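# Separate the phone from its case on the table

## Task

Remove the phone from its case and leave phone and case resting on the table with a gap of at least a finger's width between them; both must stay put without the robot holding them, and the grippers must be opened and withdrawn at the end.

## Robot and tools

Robot: two six-joint arms, left_arm and right_arm, each ending in a parallel two-finger gripper. Every arm-related list uses the same joint order: waist, shoulder, elbow, wrist pitch, wrist yaw, wrist roll, followed by the finger opening.

Frame: one shared world frame for both arms. Origin sits at table-top height, midway between the arm bases and a few centimetres behind the near table edge. +x runs forward over the table, +z runs up, and left_arm is mounted on the +y side (the arm names say nothing about image sides). A gripper's fingers extend along its own +z axis and close along its own y axis. The reported end_effector_position is the point between the finger pads, just under 1 cm back from the tips; the reported hand position can be somewhat wrong, more so at full reach.

Command row: every moving command uses one row of 14 numbers covering both arms, even if only one arm should move: left_arm's six joint angles then its opening, then right_arm's six angles then its opening. Joint values are absolute target angles in radians (not offsets), in the same form as the Joint positions line. Stated ranges per arm: waist -2.618 to 3.054, shoulder 0.000 to 3.142, elbow 0.000 to 3.142, wrist pitch -1.571 to 1.571, wrist yaw -1.571 to 1.571, wrist roll -2.094 to 2.094. True ends may differ by up to 0.036 rad either way. A target more than 0.036 rad outside a range and further out than the joint's current angle gets the call refused; a target past the real end is clipped there, reported as "joint sent to its limit" (absence of that line proves nothing). Opening is a scale from -1 (closed) to +1 (fully open, pad gap 0.087 m). To keep an arm still, resend its current "Joint targets" values.

Tools:
- execute_actions(actions): a list of actions run one after another. Each action is a table of up to 15 rows of 14 numbers; each row lasts one 1/30 s control step, and if there are fewer than 15 rows the final row is repeated to fill the action. An empty list just returns current state and images.
- move(target, speed, blocking): target is one 14-number row of absolute joint angles and openings. All joints travel so they finish together, so the hand follows a curve. speed (rad/s, 0.01 to 2, default 0.5) caps the joint with the longest travel. Paths last between 0.5 and 10 s; longer ones are cut at 10 s before arrival. Moves do not avoid obstacles or the other arm. Finger values are applied right at the start. blocking=false returns after 0.5 s while motion continues; until a result shows the move ended, further moves and action rows are refused, so use wait or stop first.
- wait(seconds): 0 to 10; the arms keep their last command, and a running move continues.
- stop(): brakes a running move; needs stopping distance, more at speed. Fingers keep moving.
- zoom_image(camera, region): region [x0, y0, x1, y1] in pixels, top-left is (0,0), max 504x504, from cam_high, cam_low, cam_left_wrist or cam_right_wrist (all 504x504).
- finished_scene(scene): ends the current scene, given its number; irreversible. Only call it once the phone and case are separated, at rest, and released.

Reading results: a state line gives each gripper's position (metres) and quaternion (wxyz). Joint positions and Joint velocities list each arm's joints (rad, rad/s) plus pad gap (m). Joint targets shows what each joint is currently being driven to. grip_measured is the measured opening on the command scale. A move adds a "move:" line: ending (done, off_target, moving, held, fault), limits=held or limits=none, and each arm's joint furthest from target. "joint command not followed" means a clearance check altered some joint targets. HELD in step readings marks steps where an arm's row was held back. Torque readings have offsets and noise; friction can mimic or mask load. MOTOR HOT appears from 75 °C; at 90 °C the arm halts for 10 s, and at 100 °C it goes limp and drops; both show as OVER-TEMPERATURE FAULT.

Motion limits: per control step each joint target may lead its measured angle by at most 0.202 (waist), 0.258 (shoulder), 0.238 (elbow), 0.573 (wrist pitch), 0.522 (wrist yaw and roll) rad, and targets putting the hand over 70 mm from its current spot are scaled back. Long moves therefore need several actions; an unfinished one may stall, so re-send the rest. Friction can leave a joint up to about 0.031 rad short, and tiny changes may do nothing.

Gripping: each gripper reads up to about 1 mm off. To hold something, command roughly 0.02 below grip_measured; a smaller gap means a lighter grip. Pads push up to about 20 N; closing fast can squeeze harder or bounce open.

Cautions: never let a rigid object leave the table. Avoid drops, slips, slams and hard pressing; faster contact and targets deeper past contact press harder. Keep the arms from hitting each other. A fixed bar under the bases and a plate behind it rise up to about 3 cm above the table with no warning on contact. Loose objects may get nudged occasionally, so check the final layout before ending. Cameras: cam_high and cam_low are fixed; wrist cameras follow their arms. Calibration given is approximate.

Each tool is called after "Request:" as name(argument=value, ...) on one line, values as JSON.

## Session

Request:
execute_actions(actions=[])

Scene clock: 0.00 s.
left_arm: end_effector_position=(+0.5415, +0.2626, +0.2337) grip_measured=+0.997 end_effector_quat_wxyz=(+0.086, +0.619, +0.636, +0.453) | right_arm: end_effector_position=(+0.3099, -0.0998, +0.1819) grip_measured=+1.000 end_effector_quat_wxyz=(-0.076, +0.278, +0.906, +0.311)
Joint names: [waist, shoulder, elbow, wrist pitch, wrist yaw, wrist roll]
Joint positions: left_arm=[-0.415  2.198  2.119 -0.852 -0.751  1.407  0.087] | right_arm=[ 0.353  1.788  1.543 -1.083 -0.621  0.95   0.087]
Joint velocities: left_arm=[-0.002  0.017  0.002 -0.11   0.022 -0.081 -0.001] | right_arm=[ 0.022  0.007 -0.012 -0.081  0.022  0.007  0.   ]
Joint torques (N m, as the arm reports them, + toward a larger angle): no reading
Joint targets: left_arm=[-0.415 2.198 2.119 -0.852 -0.751 1.407] | right_arm=[0.353 1.788 1.543 -1.083 -0.621 0.950]

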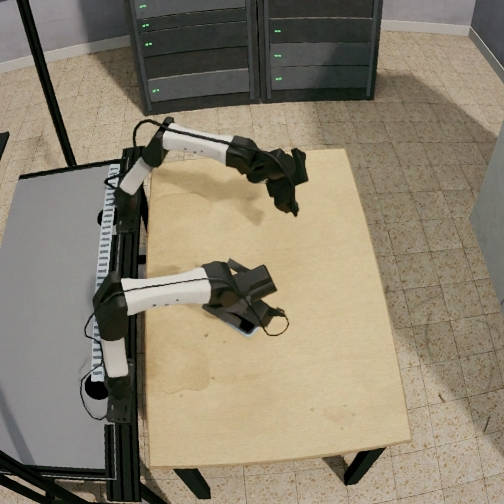

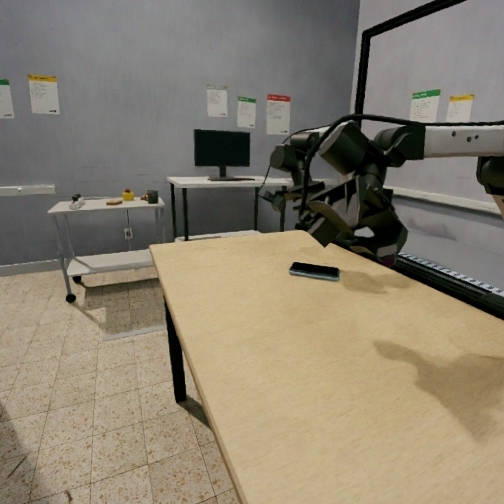

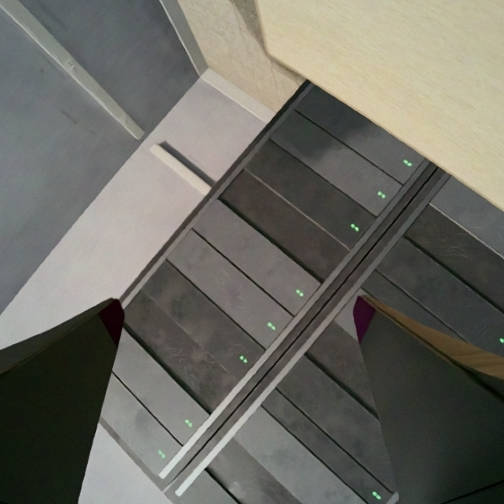

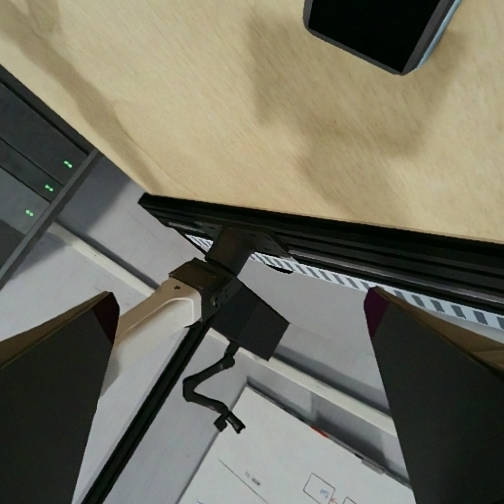

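Request:
move(target=[0,1.2,1.2,-1.2,0,0,1, -0.4,1.2,1.2,-1.2,0,0,1], speed=0.7)

Request:
zoom_image(camera="cam_high", region=[180,260,320,380])

Request:
zoom_image(camera="cam_low", region=[270,245,360,295])

Scene clock: 14.00 s.
left_arm: end_effector_position=(+0.2287, +0.3303, +0.1832) grip_measured=+0.997 end_effector_quat_wxyz=(+0.194, -0.001, +0.981, +0.011) | right_arm: end_effector_position=(+0.2120, -0.4230, +0.1882) grip_measured=+1.000 end_effector_quat_wxyz=(+0.199, +0.231, +0.951, -0.044)
Joint names: [waist, shoulder, elbow, wrist pitch, wrist yaw, wrist roll]
Joint positions: left_arm=[-0.008  1.213  1.218 -1.193 -0.007  0.009  0.087] | right_arm=[-0.391  1.215  1.224 -1.18  -0.009  0.008  0.087]
Joint velocities: left_arm=[ 0.027 -0.002 -0.022 -0.066  0.125 -0.11  -0.   ] | right_arm=[-0.007 -0.007 -0.012  0.022 -0.066  0.037  0.   ]
Joint torques (N m, as the arm reports them, + toward a larger angle): left_arm=[ 0.84 -3.76  5.65  0.96 -0.01 -0.11] | right_arm=[-0.59 -4.02  4.92  0.9   0.09 -0.11]
Joint targets: left_arm=[-0.000 1.200 1.200 -1.200 0.000 0.000] | right_arm=[-0.400 1.200 1.200 -1.200 0.000 0.000]
move: off_target (right_arm); limits=none; left_arm: farthest joint: the elbow, 0.018 radians from its target (0.919 radians at the start); right_arm: farthest joint: the elbow, 0.024 radians from its target (0.343 radians at the start)
camera_calibration (this result's frames):
cam_left_wrist: T_world_to_cam=[[-0.00772408, -0.999967, -0.00259899, 0.328991], [-0.887543, 0.00565832, 0.460689, 0.14285], [-0.460659, 0.00586512, -0.887558, 0.405496], [0, 0, 0, 1]] pos_world=[0.316122, 0.325794, 0.294947]
cam_right_wrist: T_world_to_cam=[[-0.455087, -0.890011, 0.027869, -0.294856], [-0.784752, 0.415663, 0.45977, 0.275319], [-0.420785, 0.187365, -0.8876, 0.47634], [0, 0, 0, 1]] pos_world=[0.282308, -0.466115, 0.304433]

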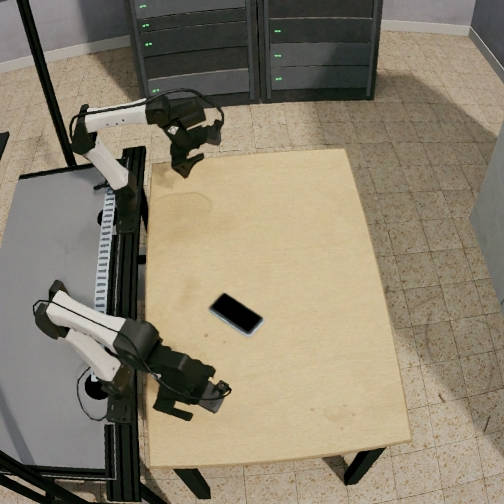

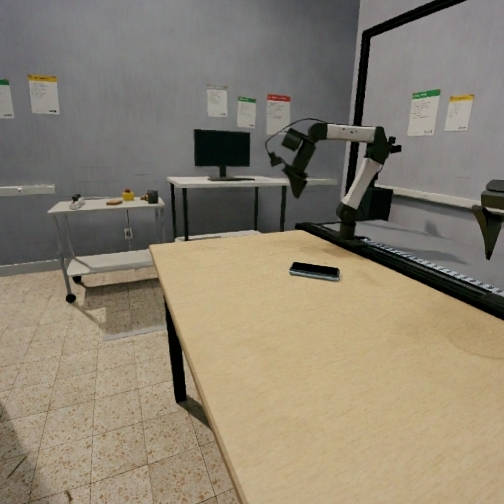

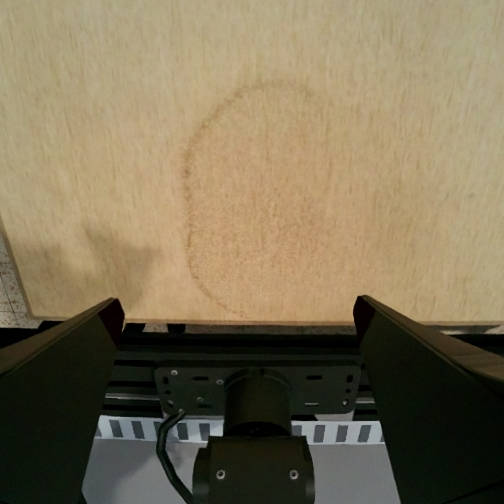

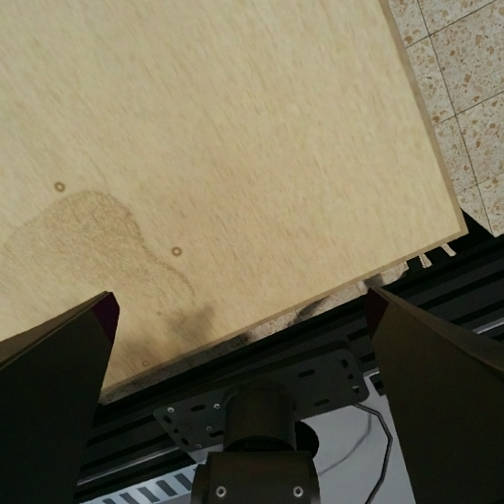

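Region (180, 260, 320, 380) of cam_high's 504x504 image, scaled by 3.600, with more detail than that image has; it fills the top 432 rows of this view, and the rest is white.

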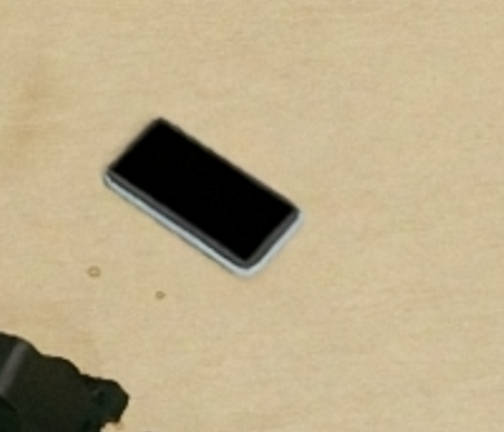

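Region (270, 245, 360, 295) of cam_low's 504x504 image, scaled by 5.600, with more detail than that image has.

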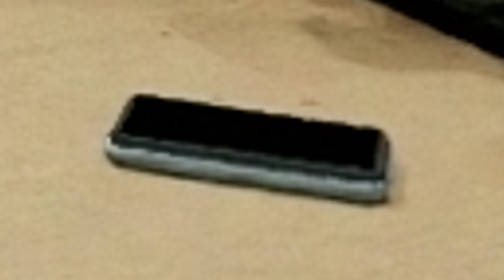

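Request:
move(target=[0,1.2,1.2,-1.2,0,0,1, 0.663,1.95,1.75,-1.37,0,1.35,1], speed=0.7)

Scene clock: 46.77 s.
left_arm: end_effector_position=(+0.2287, +0.3302, +0.1832) grip_measured=+0.997 end_effector_quat_wxyz=(+0.194, -0.002, +0.981, +0.011) | right_arm: end_effector_position=(+0.2824, -0.0871, +0.1289) grip_measured=+1.000 end_effector_quat_wxyz=(+0.007, +0.369, +0.929, +0.005)
Joint names: [waist, shoulder, elbow, wrist pitch, wrist yaw, wrist roll]
Joint positions: left_arm=[-0.008  1.213  1.218 -1.193 -0.007  0.008  0.087] | right_arm=[ 0.665  1.933  1.73  -1.353 -0.005  1.341  0.087]
Joint velocities: left_arm=[-0.002  0.007  0.022  0.051 -0.007  0.022  0.001] | right_arm=[-0.007  0.007  0.002 -0.037 -0.022 -0.007  0.   ]
Joint torques (N m, as the arm reports them, + toward a larger angle): left_arm=[ 0.83 -3.86  5.7   0.93 -0.01 -0.08] | right_arm=[-0.05 -7.57  7.84  0.2   0.11  0.06]
Joint targets: left_arm=[-0.000 1.200 1.200 -1.200 0.000 -0.000] | right_arm=[0.663 1.950 1.750 -1.370 0.000 1.350]
move: done; limits=none; left_arm: farthest joint: the elbow, 0.018 radians from its target (0.018 radians at the start); right_arm: farthest joint: the elbow, 0.020 radians from its target (0.526 radians at the start)
camera_calibration (this result's frames):
cam_left_wrist: T_world_to_cam=[[-0.00716412, -0.999972, -0.00195594, 0.328649], [-0.887555, 0.00545767, 0.460669, 0.142925], [-0.460645, 0.0050363, -0.88757, 0.405769], [0, 0, 0, 1]] pos_world=[0.316124, 0.325816, 0.29495]
cam_right_wrist: T_world_to_cam=[[-0.674336, -0.738211, 0.0177565, 0.114207], [-0.462243, 0.440755, 0.769458, 0.0894297], [-0.575849, 0.510666, -0.63845, 0.430182], [0, 0, 0, 1]] pos_world=[0.366072, -0.174787, 0.203809]

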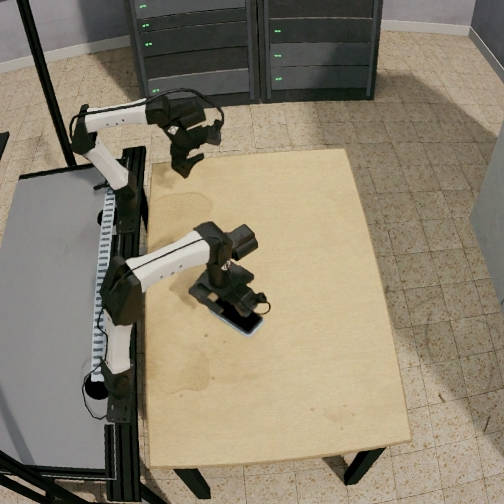

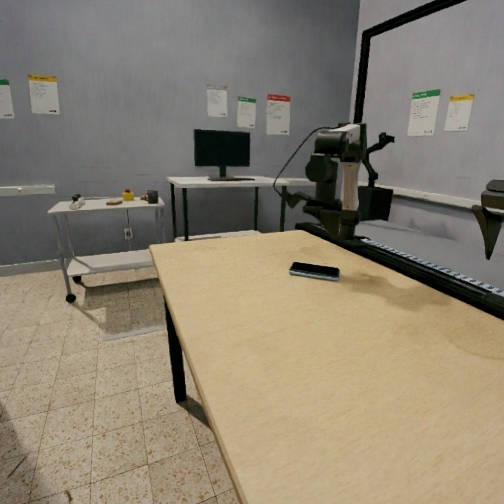

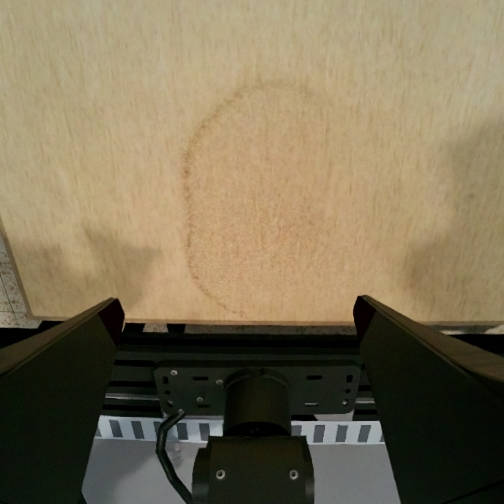

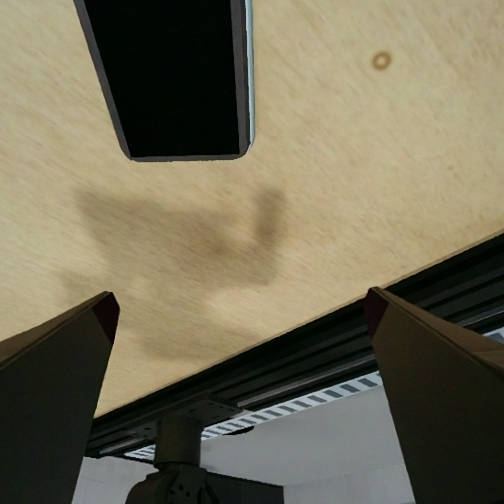

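Request:
move(target=[0,1.2,1.2,-1.2,0,0,1, 0.56,2.115,1.70,-1.17,0,1.25,1], speed=0.3)

Scene clock: 62.70 s.
left_arm: end_effector_position=(+0.2287, +0.3302, +0.1832) grip_measured=+0.997 end_effector_quat_wxyz=(+0.194, -0.002, +0.981, +0.011) | right_arm: end_effector_position=(+0.3350, -0.1005, +0.0684) grip_measured=+1.000 end_effector_quat_wxyz=(+0.008, +0.376, +0.927, +0.004)
Joint names: [waist, shoulder, elbow, wrist pitch, wrist yaw, wrist roll]
Joint positions: left_arm=[-0.008  1.213  1.218 -1.193 -0.007  0.008  0.087] | right_arm=[ 0.567  2.1    1.73  -1.186 -0.005  1.258  0.087]
Joint velocities: left_arm=[ 0.007 -0.022  0.002 -0.081  0.066  0.007  0.001] | right_arm=[ 0.002 -0.007 -0.022  0.022  0.022 -0.007  0.   ]
Joint torques (N m, as the arm reports them, + toward a larger angle): left_arm=[ 0.79 -3.82  5.68  0.95 -0.02 -0.07] | right_arm=[-0.43 -8.94  4.03  0.47  0.1  -0.12]
Joint targets: left_arm=[-0.000 1.200 1.200 -1.200 0.000 0.000] | right_arm=[0.560 2.115 1.700 -1.170 -0.000 1.250]
move: off_target (right_arm); limits=none; left_arm: farthest joint: the elbow, 0.018 radians from its target (0.018 radians at the start); right_arm: farthest joint: the elbow, 0.030 radians from its target (0.030 radians at the start)
camera_calibration (this result's frames):
cam_left_wrist: T_world_to_cam=[[-0.00716412, -0.999972, -0.00195594, 0.328649], [-0.887555, 0.00545767, 0.460669, 0.142925], [-0.460645, 0.0050363, -0.88757, 0.405769], [0, 0, 0, 1]] pos_world=[0.316124, 0.325816, 0.29495]
cam_right_wrist: T_world_to_cam=[[-0.685265, -0.728073, 0.0179094, 0.145541], [-0.456217, 0.448302, 0.768695, 0.164953], [-0.567695, 0.518589, -0.639365, 0.426844], [0, 0, 0, 1]] pos_world=[0.417306, -0.189341, 0.143504]

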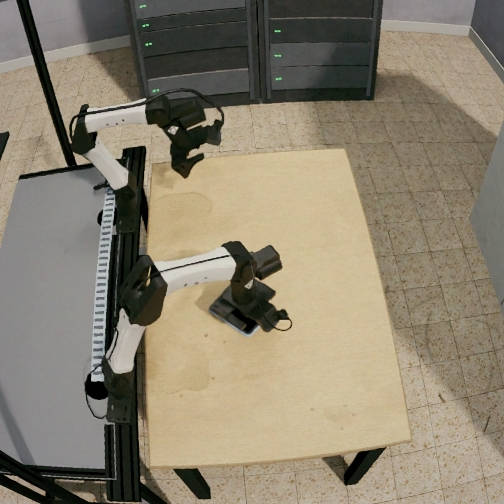

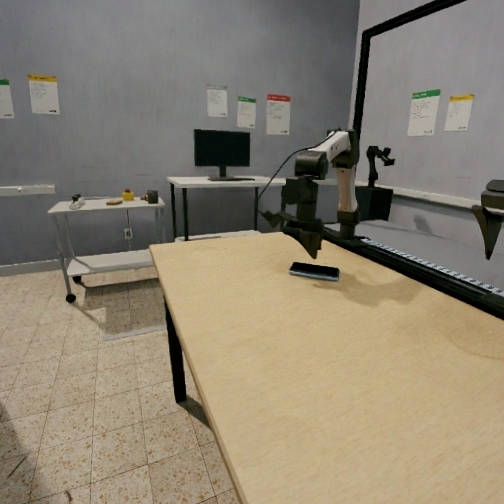

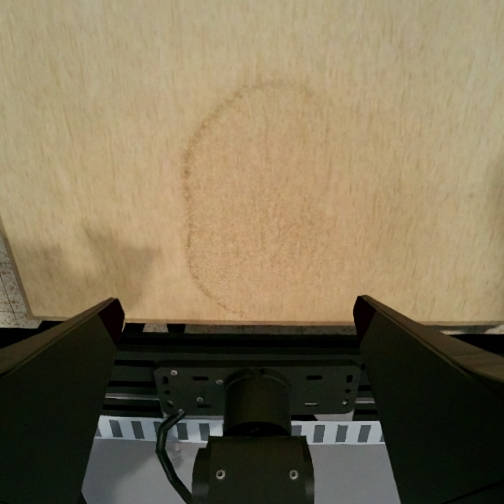

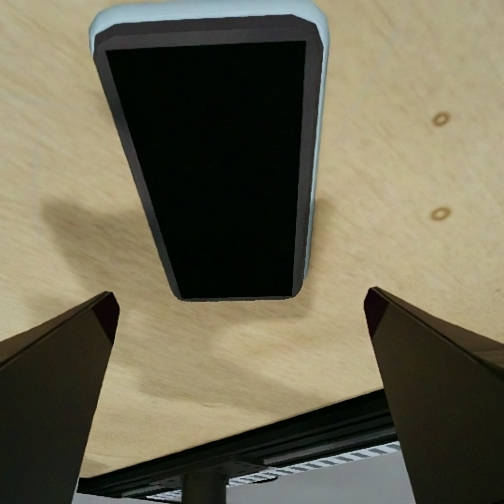

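Request:
move(target=[0,1.2,1.2,-1.2,0,0,1, 0.56,2.14,1.61,-1.052,0,1.225,1], speed=0.15)

Request:
zoom_image(camera="cam_low", region=[270,230,360,295])

Scene clock: 74.17 s.
left_arm: end_effector_position=(+0.2287, +0.3302, +0.1832) grip_measured=+0.997 end_effector_quat_wxyz=(+0.194, -0.002, +0.981, +0.011) | right_arm: end_effector_position=(+0.3334, -0.1021, +0.0361) grip_measured=+1.000 end_effector_quat_wxyz=(+0.007, +0.364, +0.931, +0.004)
Joint names: [waist, shoulder, elbow, wrist pitch, wrist yaw, wrist roll]
Joint positions: left_arm=[-0.008  1.213  1.218 -1.193 -0.007  0.008  0.087] | right_arm=[ 0.567  2.121  1.632 -1.069 -0.005  1.233  0.087]
Joint velocities: left_arm=[-0.002 -0.017 -0.002  0.066 -0.095  0.007 -0.   ] | right_arm=[-0.017 -0.002 -0.017 -0.037 -0.051  0.022  0.   ]
Joint torques (N m, as the arm reports them, + toward a larger angle): left_arm=[ 0.78 -3.78  5.72  0.96 -0.01 -0.07] | right_arm=[-0.46 -8.76  4.52  0.48  0.1  -0.12]
Joint targets: left_arm=[0.000 1.200 1.200 -1.200 -0.000 -0.000] | right_arm=[0.560 2.140 1.610 -1.052 0.000 1.225]
move: off_target (right_arm); limits=none; left_arm: farthest joint: the elbow, 0.018 radians from its target (0.018 radians at the start); right_arm: farthest joint: the elbow, 0.022 radians from its target (0.120 radians at the start)
camera_calibration (this result's frames):
cam_left_wrist: T_world_to_cam=[[-0.00716412, -0.999972, -0.00195594, 0.328649], [-0.887555, 0.00545767, 0.460669, 0.142925], [-0.460645, 0.0050363, -0.88757, 0.405769], [0, 0, 0, 1]] pos_world=[0.316124, 0.325816, 0.29495]
cam_right_wrist: T_world_to_cam=[[-0.666711, -0.745058, 0.0196312, 0.135834], [-0.466362, 0.437578, 0.768786, 0.192076], [-0.58138, 0.503403, -0.639205, 0.409127], [0, 0, 0, 1]] pos_world=[0.417997, -0.1888, 0.111184]

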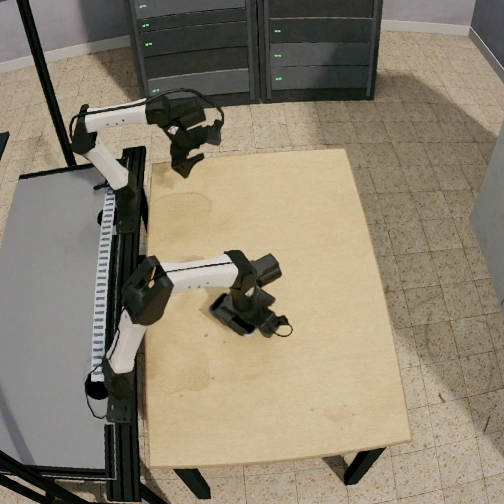

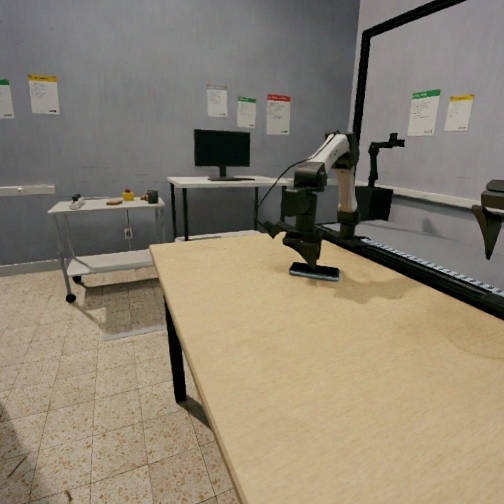

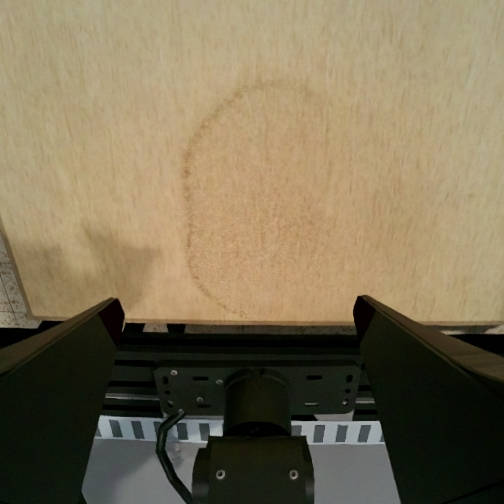

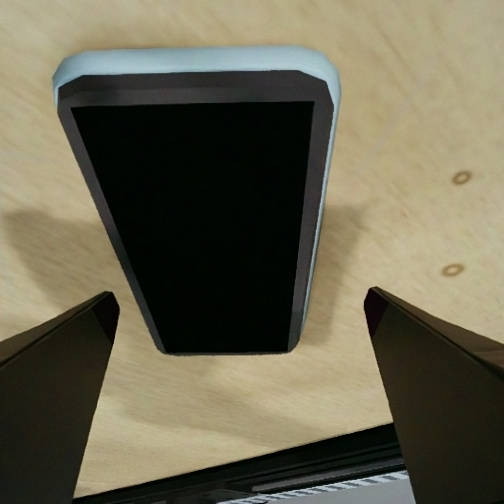

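Region (270, 230, 360, 295) of cam_low's 504x504 image, scaled by 5.600, with more detail than that image has.

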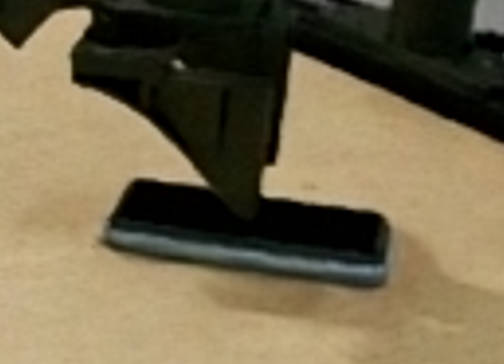

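Request:
move(target=[0,1.2,1.2,-1.2,0,0,1, 0.56,2.17,1.61,-1.022,0,1.225,1], speed=0.05)

Request:
zoom_image(camera="cam_low", region=[280,245,350,290])

Scene clock: 88.93 s.
left_arm: end_effector_position=(+0.2287, +0.3302, +0.1832) grip_measured=+0.997 end_effector_quat_wxyz=(+0.194, -0.002, +0.981, +0.011) | right_arm: end_effector_position=(+0.3380, -0.0998, +0.0257) grip_measured=+1.000 end_effector_quat_wxyz=(+0.008, +0.364, +0.931, +0.005)
Joint names: [waist, shoulder, elbow, wrist pitch, wrist yaw, wrist roll]
Joint positions: left_arm=[-0.008  1.213  1.218 -1.193 -0.007  0.008  0.087] | right_arm=[ 0.567  2.148  1.632 -1.038 -0.005  1.233  0.087]
Joint velocities: left_arm=[-0.002 -0.012 -0.007  0.007  0.051  0.066  0.   ] | right_arm=[ 0.002 -0.022 -0.012 -0.007 -0.022  0.007  0.   ]
Joint torques (N m, as the arm reports them, + toward a larger angle): left_arm=[ 0.8  -3.73  5.71  0.96 -0.01 -0.07] | right_arm=[-0.49 -8.72  4.5   0.49  0.1  -0.11]
Joint targets: left_arm=[0.000 1.200 1.200 -1.200 -0.000 0.000] | right_arm=[0.560 2.170 1.610 -1.022 -0.000 1.225]
move: off_target (right_arm); limits=none; left_arm: farthest joint: the elbow, 0.018 radians from its target (0.018 radians at the start); right_arm: farthest joint: the shoulder, 0.022 radians from its target (0.049 radians at the start)
camera_calibration (this result's frames):
cam_left_wrist: T_world_to_cam=[[-0.00716412, -0.999972, -0.00195594, 0.328649], [-0.887555, 0.00545767, 0.460669, 0.142925], [-0.460645, 0.0050363, -0.88757, 0.405769], [0, 0, 0, 1]] pos_world=[0.316124, 0.325816, 0.29495]
cam_right_wrist: T_world_to_cam=[[-0.666452, -0.745367, 0.016415, 0.140782], [-0.468877, 0.43615, 0.768068, 0.201963], [-0.579651, 0.504184, -0.640158, 0.403486], [0, 0, 0, 1]] pos_world=[0.422402, -0.186583, 0.100863]

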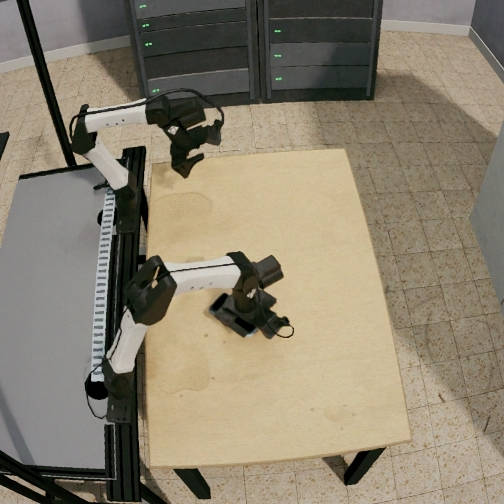

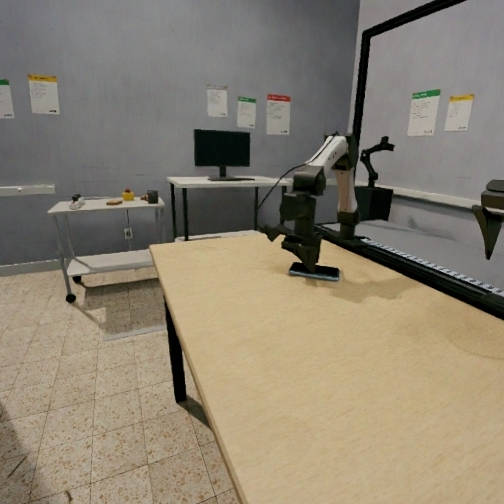

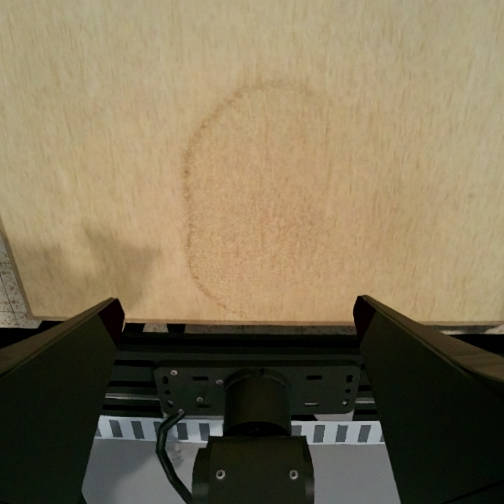

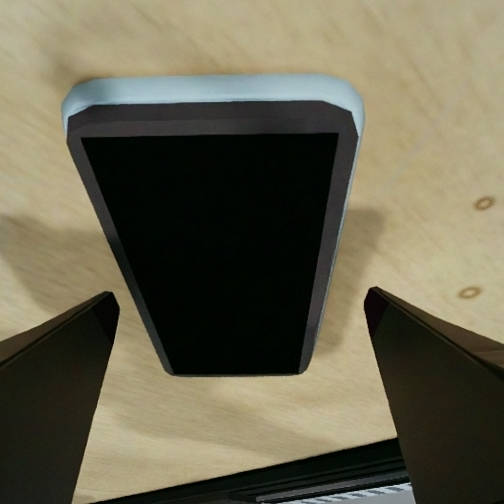

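Region (280, 245, 350, 290) of cam_low's 504x504 image, scaled by 7.200, with more detail than that image has; it fills the top 324 rows of this view, and the rest is white.

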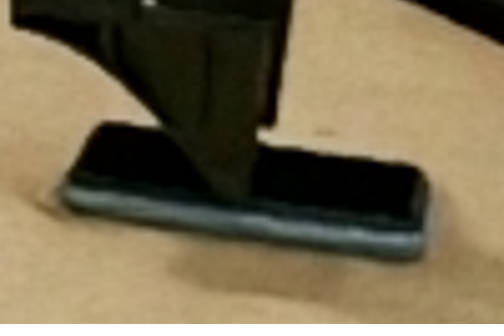

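Request:
move(target=[0,1.2,1.2,-1.2,0,0,1, 0.56,2.178,1.61,-1.015,0,1.225,0.75], speed=0.03)

Request:
zoom_image(camera="cam_low", region=[280,245,350,290])

Scene clock: 99.37 s.
left_arm: end_effector_position=(+0.2287, +0.3302, +0.1832) grip_measured=+0.997 end_effector_quat_wxyz=(+0.194, -0.002, +0.981, +0.011) | right_arm: end_effector_position=(+0.3394, -0.0991, +0.0256) grip_measured=+0.750 end_effector_quat_wxyz=(+0.011, +0.364, +0.931, +0.008)
Joint names: [waist, shoulder, elbow, wrist pitch, wrist yaw, wrist roll]
Joint positions: left_arm=[-0.008  1.213  1.218 -1.193 -0.007  0.008  0.087] | right_arm=[ 0.567  2.148  1.632 -1.032 -0.005  1.233  0.077]
Joint velocities: left_arm=[-0.002  0.012 -0.002  0.037 -0.022  0.037 -0.001] | right_arm=[-0.012  0.007  0.017  0.037 -0.066  0.007 -0.001]
Joint torques (N m, as the arm reports them, + toward a larger angle): left_arm=[ 0.79 -3.86  5.72  0.96 -0.01 -0.09] | right_arm=[-0.48 -8.28  4.53  0.5   0.11 -0.11]
Joint targets: left_arm=[-0.000 1.200 1.200 -1.200 0.000 -0.000] | right_arm=[0.560 2.178 1.610 -1.015 0.000 1.225]
move: off_target (right_arm); limits=none; left_arm: farthest joint: the elbow, 0.018 radians from its target (0.018 radians at the start); right_arm: farthest joint: the shoulder, 0.030 radians from its target (0.030 radians at the start)
camera_calibration (this result's frames):
cam_left_wrist: T_world_to_cam=[[-0.00716412, -0.999972, -0.00195594, 0.328649], [-0.887555, 0.00545767, 0.460669, 0.142925], [-0.460645, 0.0050363, -0.88757, 0.405769], [0, 0, 0, 1]] pos_world=[0.316124, 0.325816, 0.29495]
cam_right_wrist: T_world_to_cam=[[-0.666475, -0.745456, 0.0103315, 0.142456], [-0.473304, 0.433783, 0.766691, 0.203647], [-0.576016, 0.506091, -0.641933, 0.402899], [0, 0, 0, 1]] pos_world=[0.423406, -0.186048, 0.101027]

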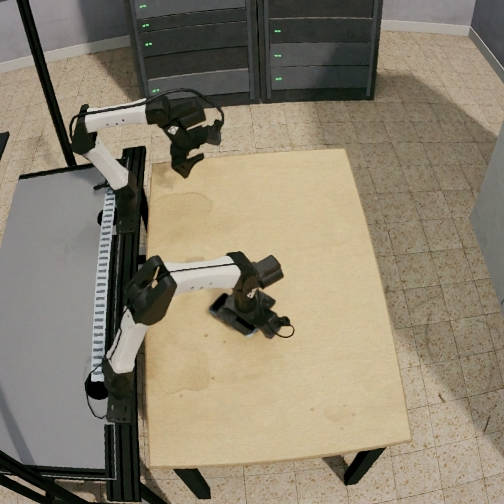

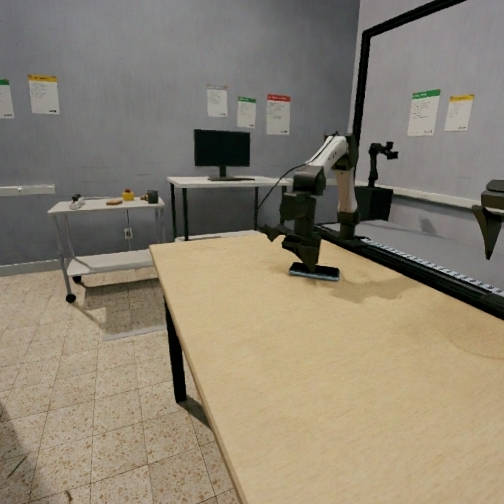

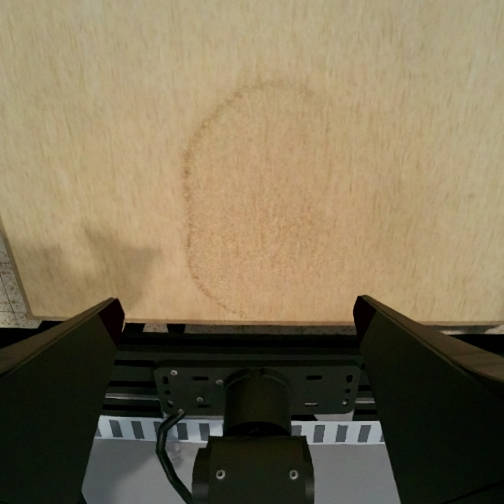

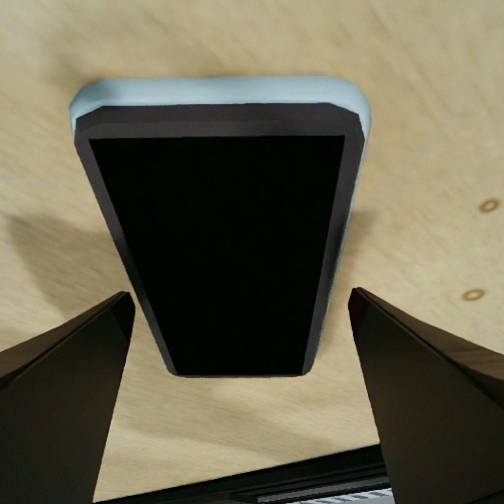

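Region (280, 245, 350, 290) of cam_low's 504x504 image, scaled by 7.200, with more detail than that image has; it fills the top 324 rows of this view, and the rest is white.

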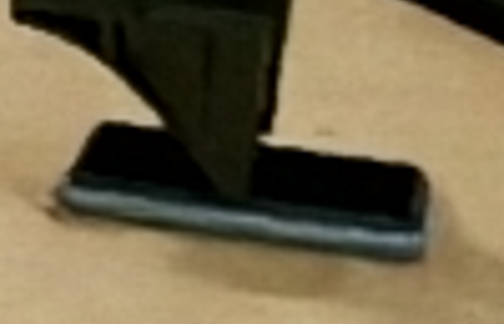

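Request:
execute_actions(actions=[[[0,1.2,1.2,-1.2,0,0,1, 0.56,2.182,1.61,-1.015,0,1.225,0.75]]])

Request:
zoom_image(camera="cam_low", region=[290,250,340,285])

Scene clock: 106.93 s.
left_arm: end_effector_position=(+0.2287, +0.3302, +0.1832) grip_measured=+0.997 end_effector_quat_wxyz=(+0.194, -0.002, +0.981, +0.011) | right_arm: end_effector_position=(+0.3396, -0.0990, +0.0256) grip_measured=+0.750 end_effector_quat_wxyz=(+0.011, +0.364, +0.931, +0.008)
Joint names: [waist, shoulder, elbow, wrist pitch, wrist yaw, wrist roll]
Joint positions: left_arm=[-0.008  1.213  1.218 -1.193 -0.007  0.008  0.087] | right_arm=[ 0.567  2.148  1.632 -1.031 -0.005  1.233  0.077]
Joint velocities: left_arm=[-0.007 -0.007 -0.002 -0.051 -0.037 -0.051  0.001] | right_arm=[-0.017 -0.007  0.007  0.022 -0.022 -0.007 -0.001]
Joint torques (N m, as the arm reports them, + toward a larger angle): left_arm=[ 0.77 -3.84  5.62  0.93  0.   -0.06] | right_arm=[-0.44 -8.02  4.53  0.51  0.1  -0.12]
Joint targets: left_arm=[0.000 1.200 1.200 -1.200 -0.000 -0.000] | right_arm=[0.560 2.182 1.610 -1.015 0.000 1.225]
Step readings (joint positions):
0: left_arm=[-0.008 1.213 1.218 -1.193 -0.007 0.008] | right_arm=[0.567 2.148 1.632 -1.031 -0.005 1.233]
1: left_arm=[-0.008 1.213 1.218 -1.193 -0.007 0.008] | right_arm=[0.567 2.148 1.632 -1.031 -0.005 1.233]
2: left_arm=[-0.008 1.213 1.218 -1.193 -0.007 0.008] | right_arm=[0.567 2.148 1.632 -1.031 -0.005 1.233]
4: left_arm=[-0.008 1.213 1.218 -1.193 -0.007 0.008] | right_arm=[0.567 2.148 1.632 -1.031 -0.005 1.233]
8: left_arm=[-0.008 1.213 1.218 -1.193 -0.007 0.008] | right_arm=[0.567 2.148 1.632 -1.031 -0.005 1.233]
15: Joint positions above
camera_calibration (this result's frames):
cam_left_wrist: T_world_to_cam=[[-0.00716412, -0.999972, -0.00195594, 0.328649], [-0.887555, 0.00545767, 0.460669, 0.142925], [-0.460645, 0.0050363, -0.88757, 0.405769], [0, 0, 0, 1]] pos_world=[0.316124, 0.325816, 0.29495]
cam_right_wrist: T_world_to_cam=[[-0.666476, -0.745465, 0.00961578, 0.142652], [-0.473824, 0.433505, 0.766527, 0.203846], [-0.575588, 0.506316, -0.64214, 0.402829], [0, 0, 0, 1]] pos_world=[0.423525, -0.185985, 0.101047]

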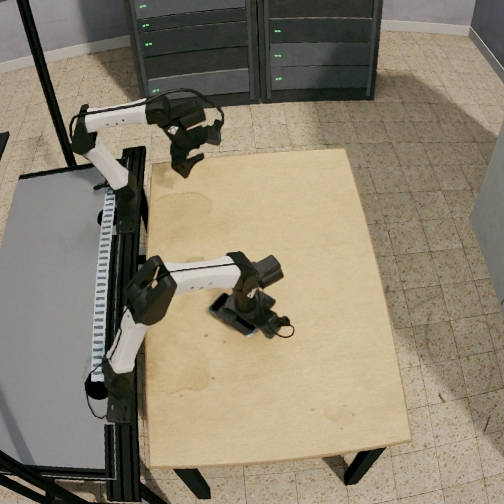

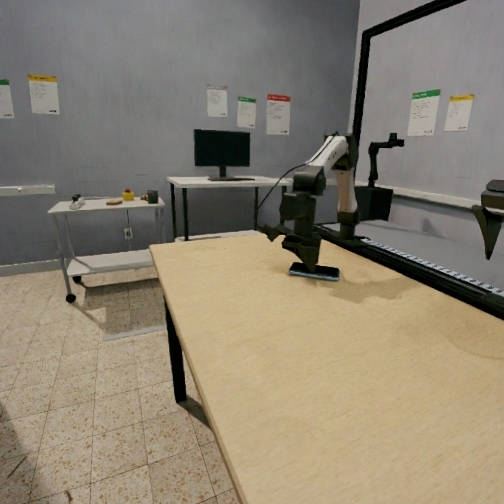

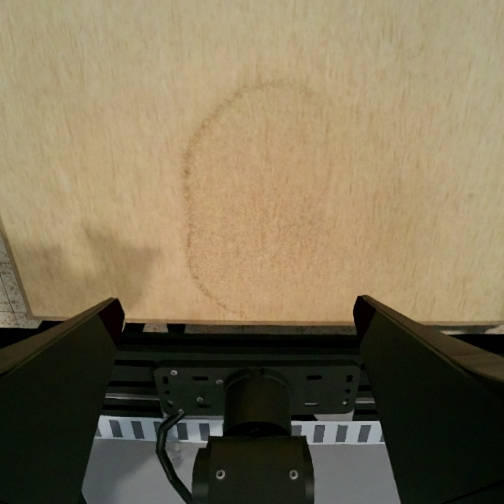

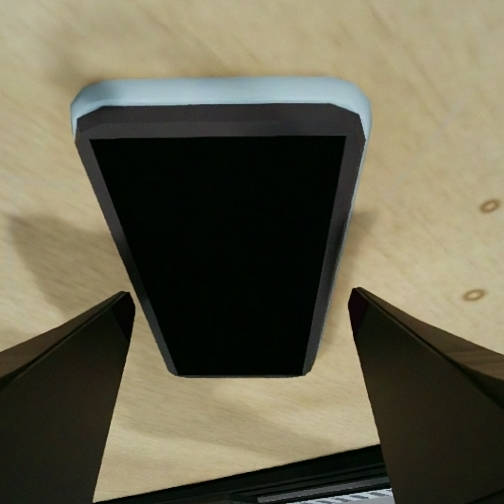

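Region (290, 250, 340, 285) of cam_low's 504x504 image, scaled by 10.080, with more detail than that image has; it fills the top 353 rows of this view, and the rest is white.

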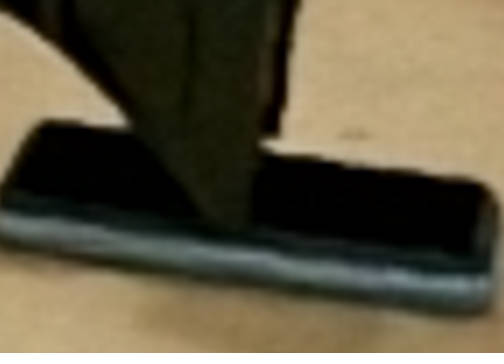

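Use a short pulse to break stiction.

Request:
execute_actions(actions=[[[0,1.2,1.2,-1.2,0,0,1, 0.56,2.195,1.61,-1.015,0,1.225,0.75],[0,1.2,1.2,-1.2,0,0,1, 0.56,2.195,1.61,-1.015,0,1.225,0.75],[0,1.2,1.2,-1.2,0,0,1, 0.56,2.18,1.61,-1.015,0,1.225,0.75]]])

Request:
zoom_image(camera="cam_low", region=[290,250,340,285])

Scene clock: 115.63 s.
left_arm: end_effector_position=(+0.2287, +0.3302, +0.1832) grip_measured=+0.997 end_effector_quat_wxyz=(+0.194, -0.002, +0.981, +0.011) | right_arm: end_effector_position=(+0.3398, -0.0989, +0.0211) grip_measured=+0.750 end_effector_quat_wxyz=(+0.009, +0.364, +0.931, +0.005)
Joint names: [waist, shoulder, elbow, wrist pitch, wrist yaw, wrist roll]
Joint positions: left_arm=[-0.008  1.213  1.218 -1.193 -0.007  0.008  0.087] | right_arm=[ 0.567  2.16   1.632 -1.026 -0.005  1.233  0.077]
Joint velocities: left_arm=[ 0.007 -0.012 -0.002  0.007  0.051  0.022 -0.   ] | right_arm=[-0.007 -0.012 -0.007 -0.007  0.037  0.037  0.   ]
Joint torques (N m, as the arm reports them, + toward a larger angle): left_arm=[ 0.86 -3.84  5.7   0.95  0.01 -0.05] | right_arm=[-0.47 -8.93  4.5   0.45  0.1  -0.11]
Joint targets: left_arm=[0.000 1.200 1.200 -1.200 0.000 -0.000] | right_arm=[0.560 2.180 1.610 -1.015 0.000 1.225]
Step readings (joint positions):
0: left_arm=[-0.008 1.213 1.218 -1.193 -0.007 0.008] | right_arm=[0.567 2.148 1.632 -1.031 -0.005 1.233]
1: left_arm=[-0.008 1.213 1.218 -1.193 -0.007 0.008] | right_arm=[0.567 2.150 1.632 -1.031 -0.005 1.233]
2: left_arm=[-0.008 1.213 1.218 -1.193 -0.007 0.008] | right_arm=[0.567 2.152 1.632 -1.029 -0.005 1.233]
4: left_arm=[-0.008 1.213 1.218 -1.193 -0.007 0.008] | right_arm=[0.567 2.159 1.632 -1.028 -0.005 1.233]
8: left_arm=[-0.008 1.213 1.218 -1.193 -0.007 0.008] | right_arm=[0.567 2.160 1.632 -1.026 -0.005 1.233]
15: Joint positions above
camera_calibration (this result's frames):
cam_left_wrist: T_world_to_cam=[[-0.00716412, -0.999972, -0.00195594, 0.328649], [-0.887555, 0.00545767, 0.460669, 0.142925], [-0.460645, 0.0050363, -0.88757, 0.405769], [0, 0, 0, 1]] pos_world=[0.316124, 0.325816, 0.29495]
cam_right_wrist: T_world_to_cam=[[-0.666457, -0.745378, 0.0156993, 0.14271], [-0.469398, 0.435871, 0.767907, 0.206084], [-0.579224, 0.504408, -0.640368, 0.401014], [0, 0, 0, 1]] pos_world=[0.424123, -0.185727, 0.0963032]

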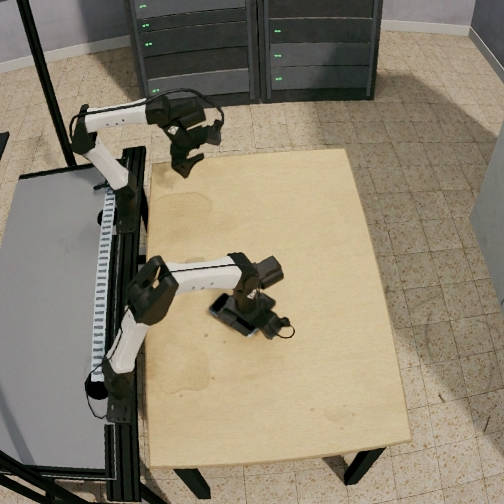

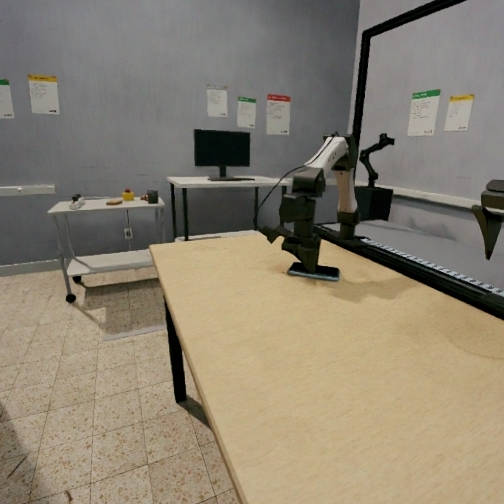

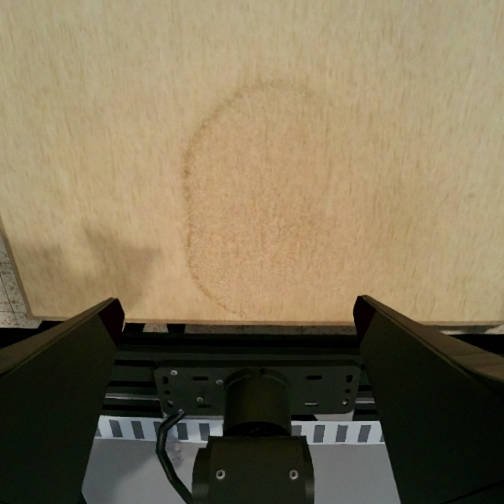

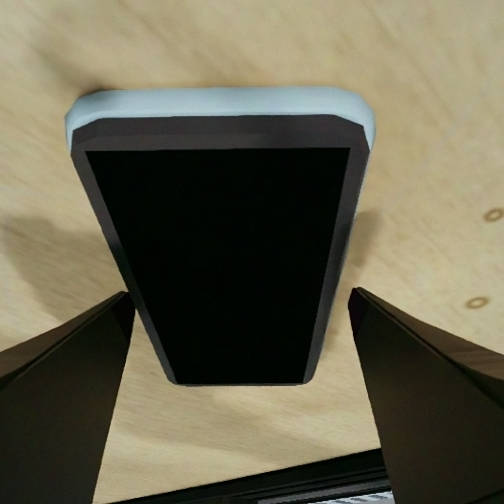

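Region (290, 250, 340, 285) of cam_low's 504x504 image, scaled by 10.080, with more detail than that image has; it fills the top 353 rows of this view, and the rest is white.

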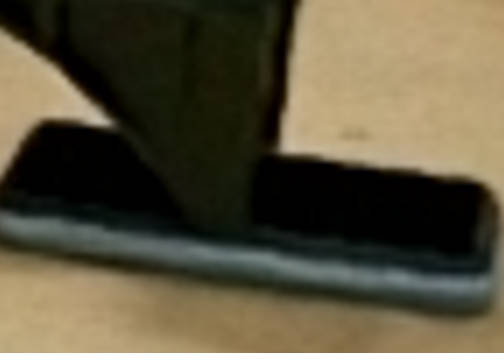

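Tip sits just above the case rim. Close slowly.

Request:
execute_actions(actions=[[[0,1.2,1.2,-1.2,0,0,1, 0.56,2.18,1.61,-1.015,0,1.225,0.72],[0,1.2,1.2,-1.2,0,0,1, 0.56,2.18,1.61,-1.015,0,1.225,0.70],[0,1.2,1.2,-1.2,0,0,1, 0.56,2.18,1.61,-1.015,0,1.225,0.68],[0,1.2,1.2,-1.2,0,0,1, 0.56,2.18,1.61,-1.015,0,1.225,0.66],[0,1.2,1.2,-1.2,0,0,1, 0.56,2.18,1.61,-1.015,0,1.225,0.64],[0,1.2,1.2,-1.2,0,0,1, 0.56,2.18,1.61,-1.015,0,1.225,0.62],[0,1.2,1.2,-1.2,0,0,1, 0.56,2.18,1.61,-1.015,0,1.225,0.60],[0,1.2,1.2,-1.2,0,0,1, 0.56,2.18,1.61,-1.015,0,1.225,0.58],[0,1.2,1.2,-1.2,0,0,1, 0.56,2.18,1.61,-1.015,0,1.225,0.56],[0,1.2,1.2,-1.2,0,0,1, 0.56,2.18,1.61,-1.015,0,1.225,0.54],[0,1.2,1.2,-1.2,0,0,1, 0.56,2.18,1.61,-1.015,0,1.225,0.52],[0,1.2,1.2,-1.2,0,0,1, 0.56,2.18,1.61,-1.015,0,1.225,0.50]],[[0,1.2,1.2,-1.2,0,0,1, 0.56,2.18,1.61,-1.015,0,1.225,0.48]]])

Scene clock: 129.47 s.
left_arm: end_effector_position=(+0.2287, +0.3302, +0.1832) grip_measured=+0.997 end_effector_quat_wxyz=(+0.194, -0.002, +0.981, +0.011) | right_arm: end_effector_position=(+0.3419, -0.0977, +0.0210) grip_measured=+0.551 end_effector_quat_wxyz=(+0.012, +0.364, +0.931, +0.009)
Joint names: [waist, shoulder, elbow, wrist pitch, wrist yaw, wrist roll]
Joint positions: left_arm=[-0.008  1.213  1.218 -1.193 -0.007  0.008  0.087] | right_arm=[ 0.567  2.16   1.632 -1.016 -0.005  1.233  0.068]
Joint velocities: left_arm=[ 0.002  0.012  0.012  0.066  0.051 -0.007 -0.   ] | right_arm=[ 0.002 -0.012  0.002  0.081  0.081 -0.037 -0.001]
Joint torques (N m, as the arm reports them, + toward a larger angle): left_arm=[ 0.75 -3.83  5.68  0.95 -0.01 -0.09] | right_arm=[-0.48 -8.94  4.49  0.38  0.11 -0.11]
Joint targets: left_arm=[-0.000 1.200 1.200 -1.200 0.000 -0.000] | right_arm=[0.560 2.180 1.610 -1.015 -0.000 1.225]
Step readings (joint positions; steps 1 to 15: 1st action; 16 to 30: 2nd action):
0: left_arm=[-0.008 1.213 1.218 -1.193 -0.007 0.008] | right_arm=[0.567 2.160 1.632 -1.026 -0.005 1.233]
1: left_arm=[-0.008 1.213 1.218 -1.193 -0.007 0.008] | right_arm=[0.567 2.160 1.632 -1.025 -0.005 1.233]
2: left_arm=[-0.008 1.213 1.218 -1.193 -0.007 0.008] | right_arm=[0.567 2.160 1.632 -1.023 -0.005 1.233]
4: left_arm=[-0.008 1.213 1.218 -1.193 -0.007 0.008] | right_arm=[0.567 2.160 1.632 -1.020 -0.005 1.233]
8: left_arm=[-0.008 1.213 1.218 -1.193 -0.007 0.008] | right_arm=[0.567 2.160 1.632 -1.016 -0.005 1.233]
15: left_arm=[-0.008 1.213 1.218 -1.193 -0.007 0.008] | right_arm=[0.567 2.160 1.632 -1.016 -0.005 1.233]
16: left_arm=[-0.008 1.213 1.218 -1.193 -0.007 0.008] | right_arm=[0.567 2.160 1.632 -1.016 -0.005 1.233]
17: left_arm=[-0.008 1.213 1.218 -1.193 -0.007 0.008] | right_arm=[0.567 2.160 1.632 -1.016 -0.005 1.233]
19: left_arm=[-0.008 1.213 1.218 -1.193 -0.007 0.008] | right_arm=[0.567 2.160 1.632 -1.016 -0.005 1.233]
23: left_arm=[-0.008 1.213 1.218 -1.193 -0.007 0.008] | right_arm=[0.567 2.160 1.632 -1.016 -0.005 1.233]
30: Joint positions above
camera_calibration (this result's frames):
cam_left_wrist: T_world_to_cam=[[-0.00716412, -0.999972, -0.00195594, 0.328649], [-0.887555, 0.00545767, 0.460669, 0.142925], [-0.460645, 0.0050363, -0.88757, 0.405769], [0, 0, 0, 1]] pos_world=[0.316124, 0.325816, 0.29495]
cam_right_wrist: T_world_to_cam=[[-0.666462, -0.745513, 0.00626312, 0.145243], [-0.476032, 0.431991, 0.766014, 0.20854], [-0.573779, 0.507538, -0.642793, 0.400103], [0, 0, 0, 1]] pos_world=[0.425642, -0.184874, 0.0965289]

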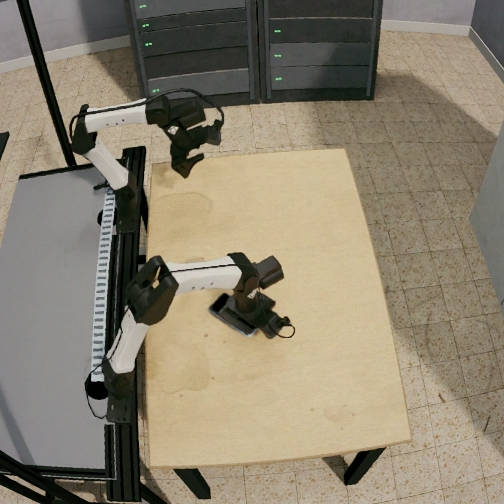

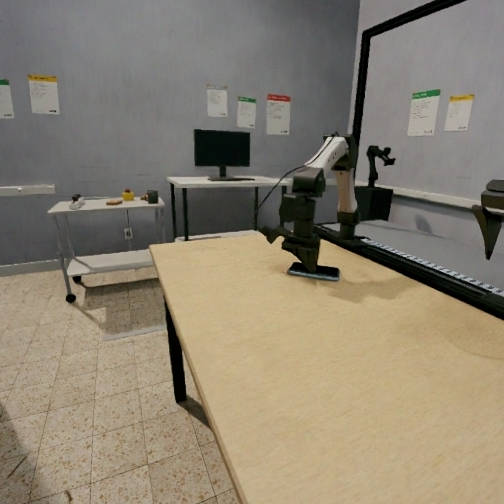

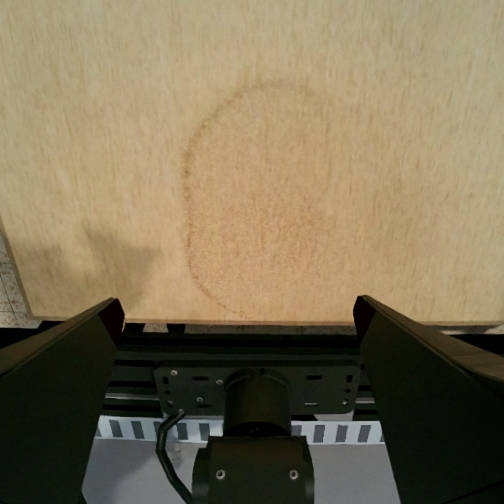

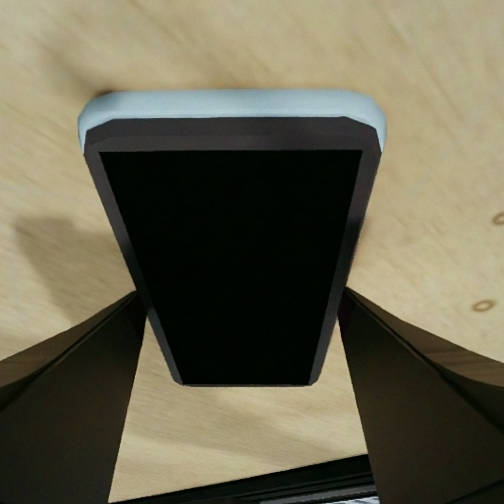

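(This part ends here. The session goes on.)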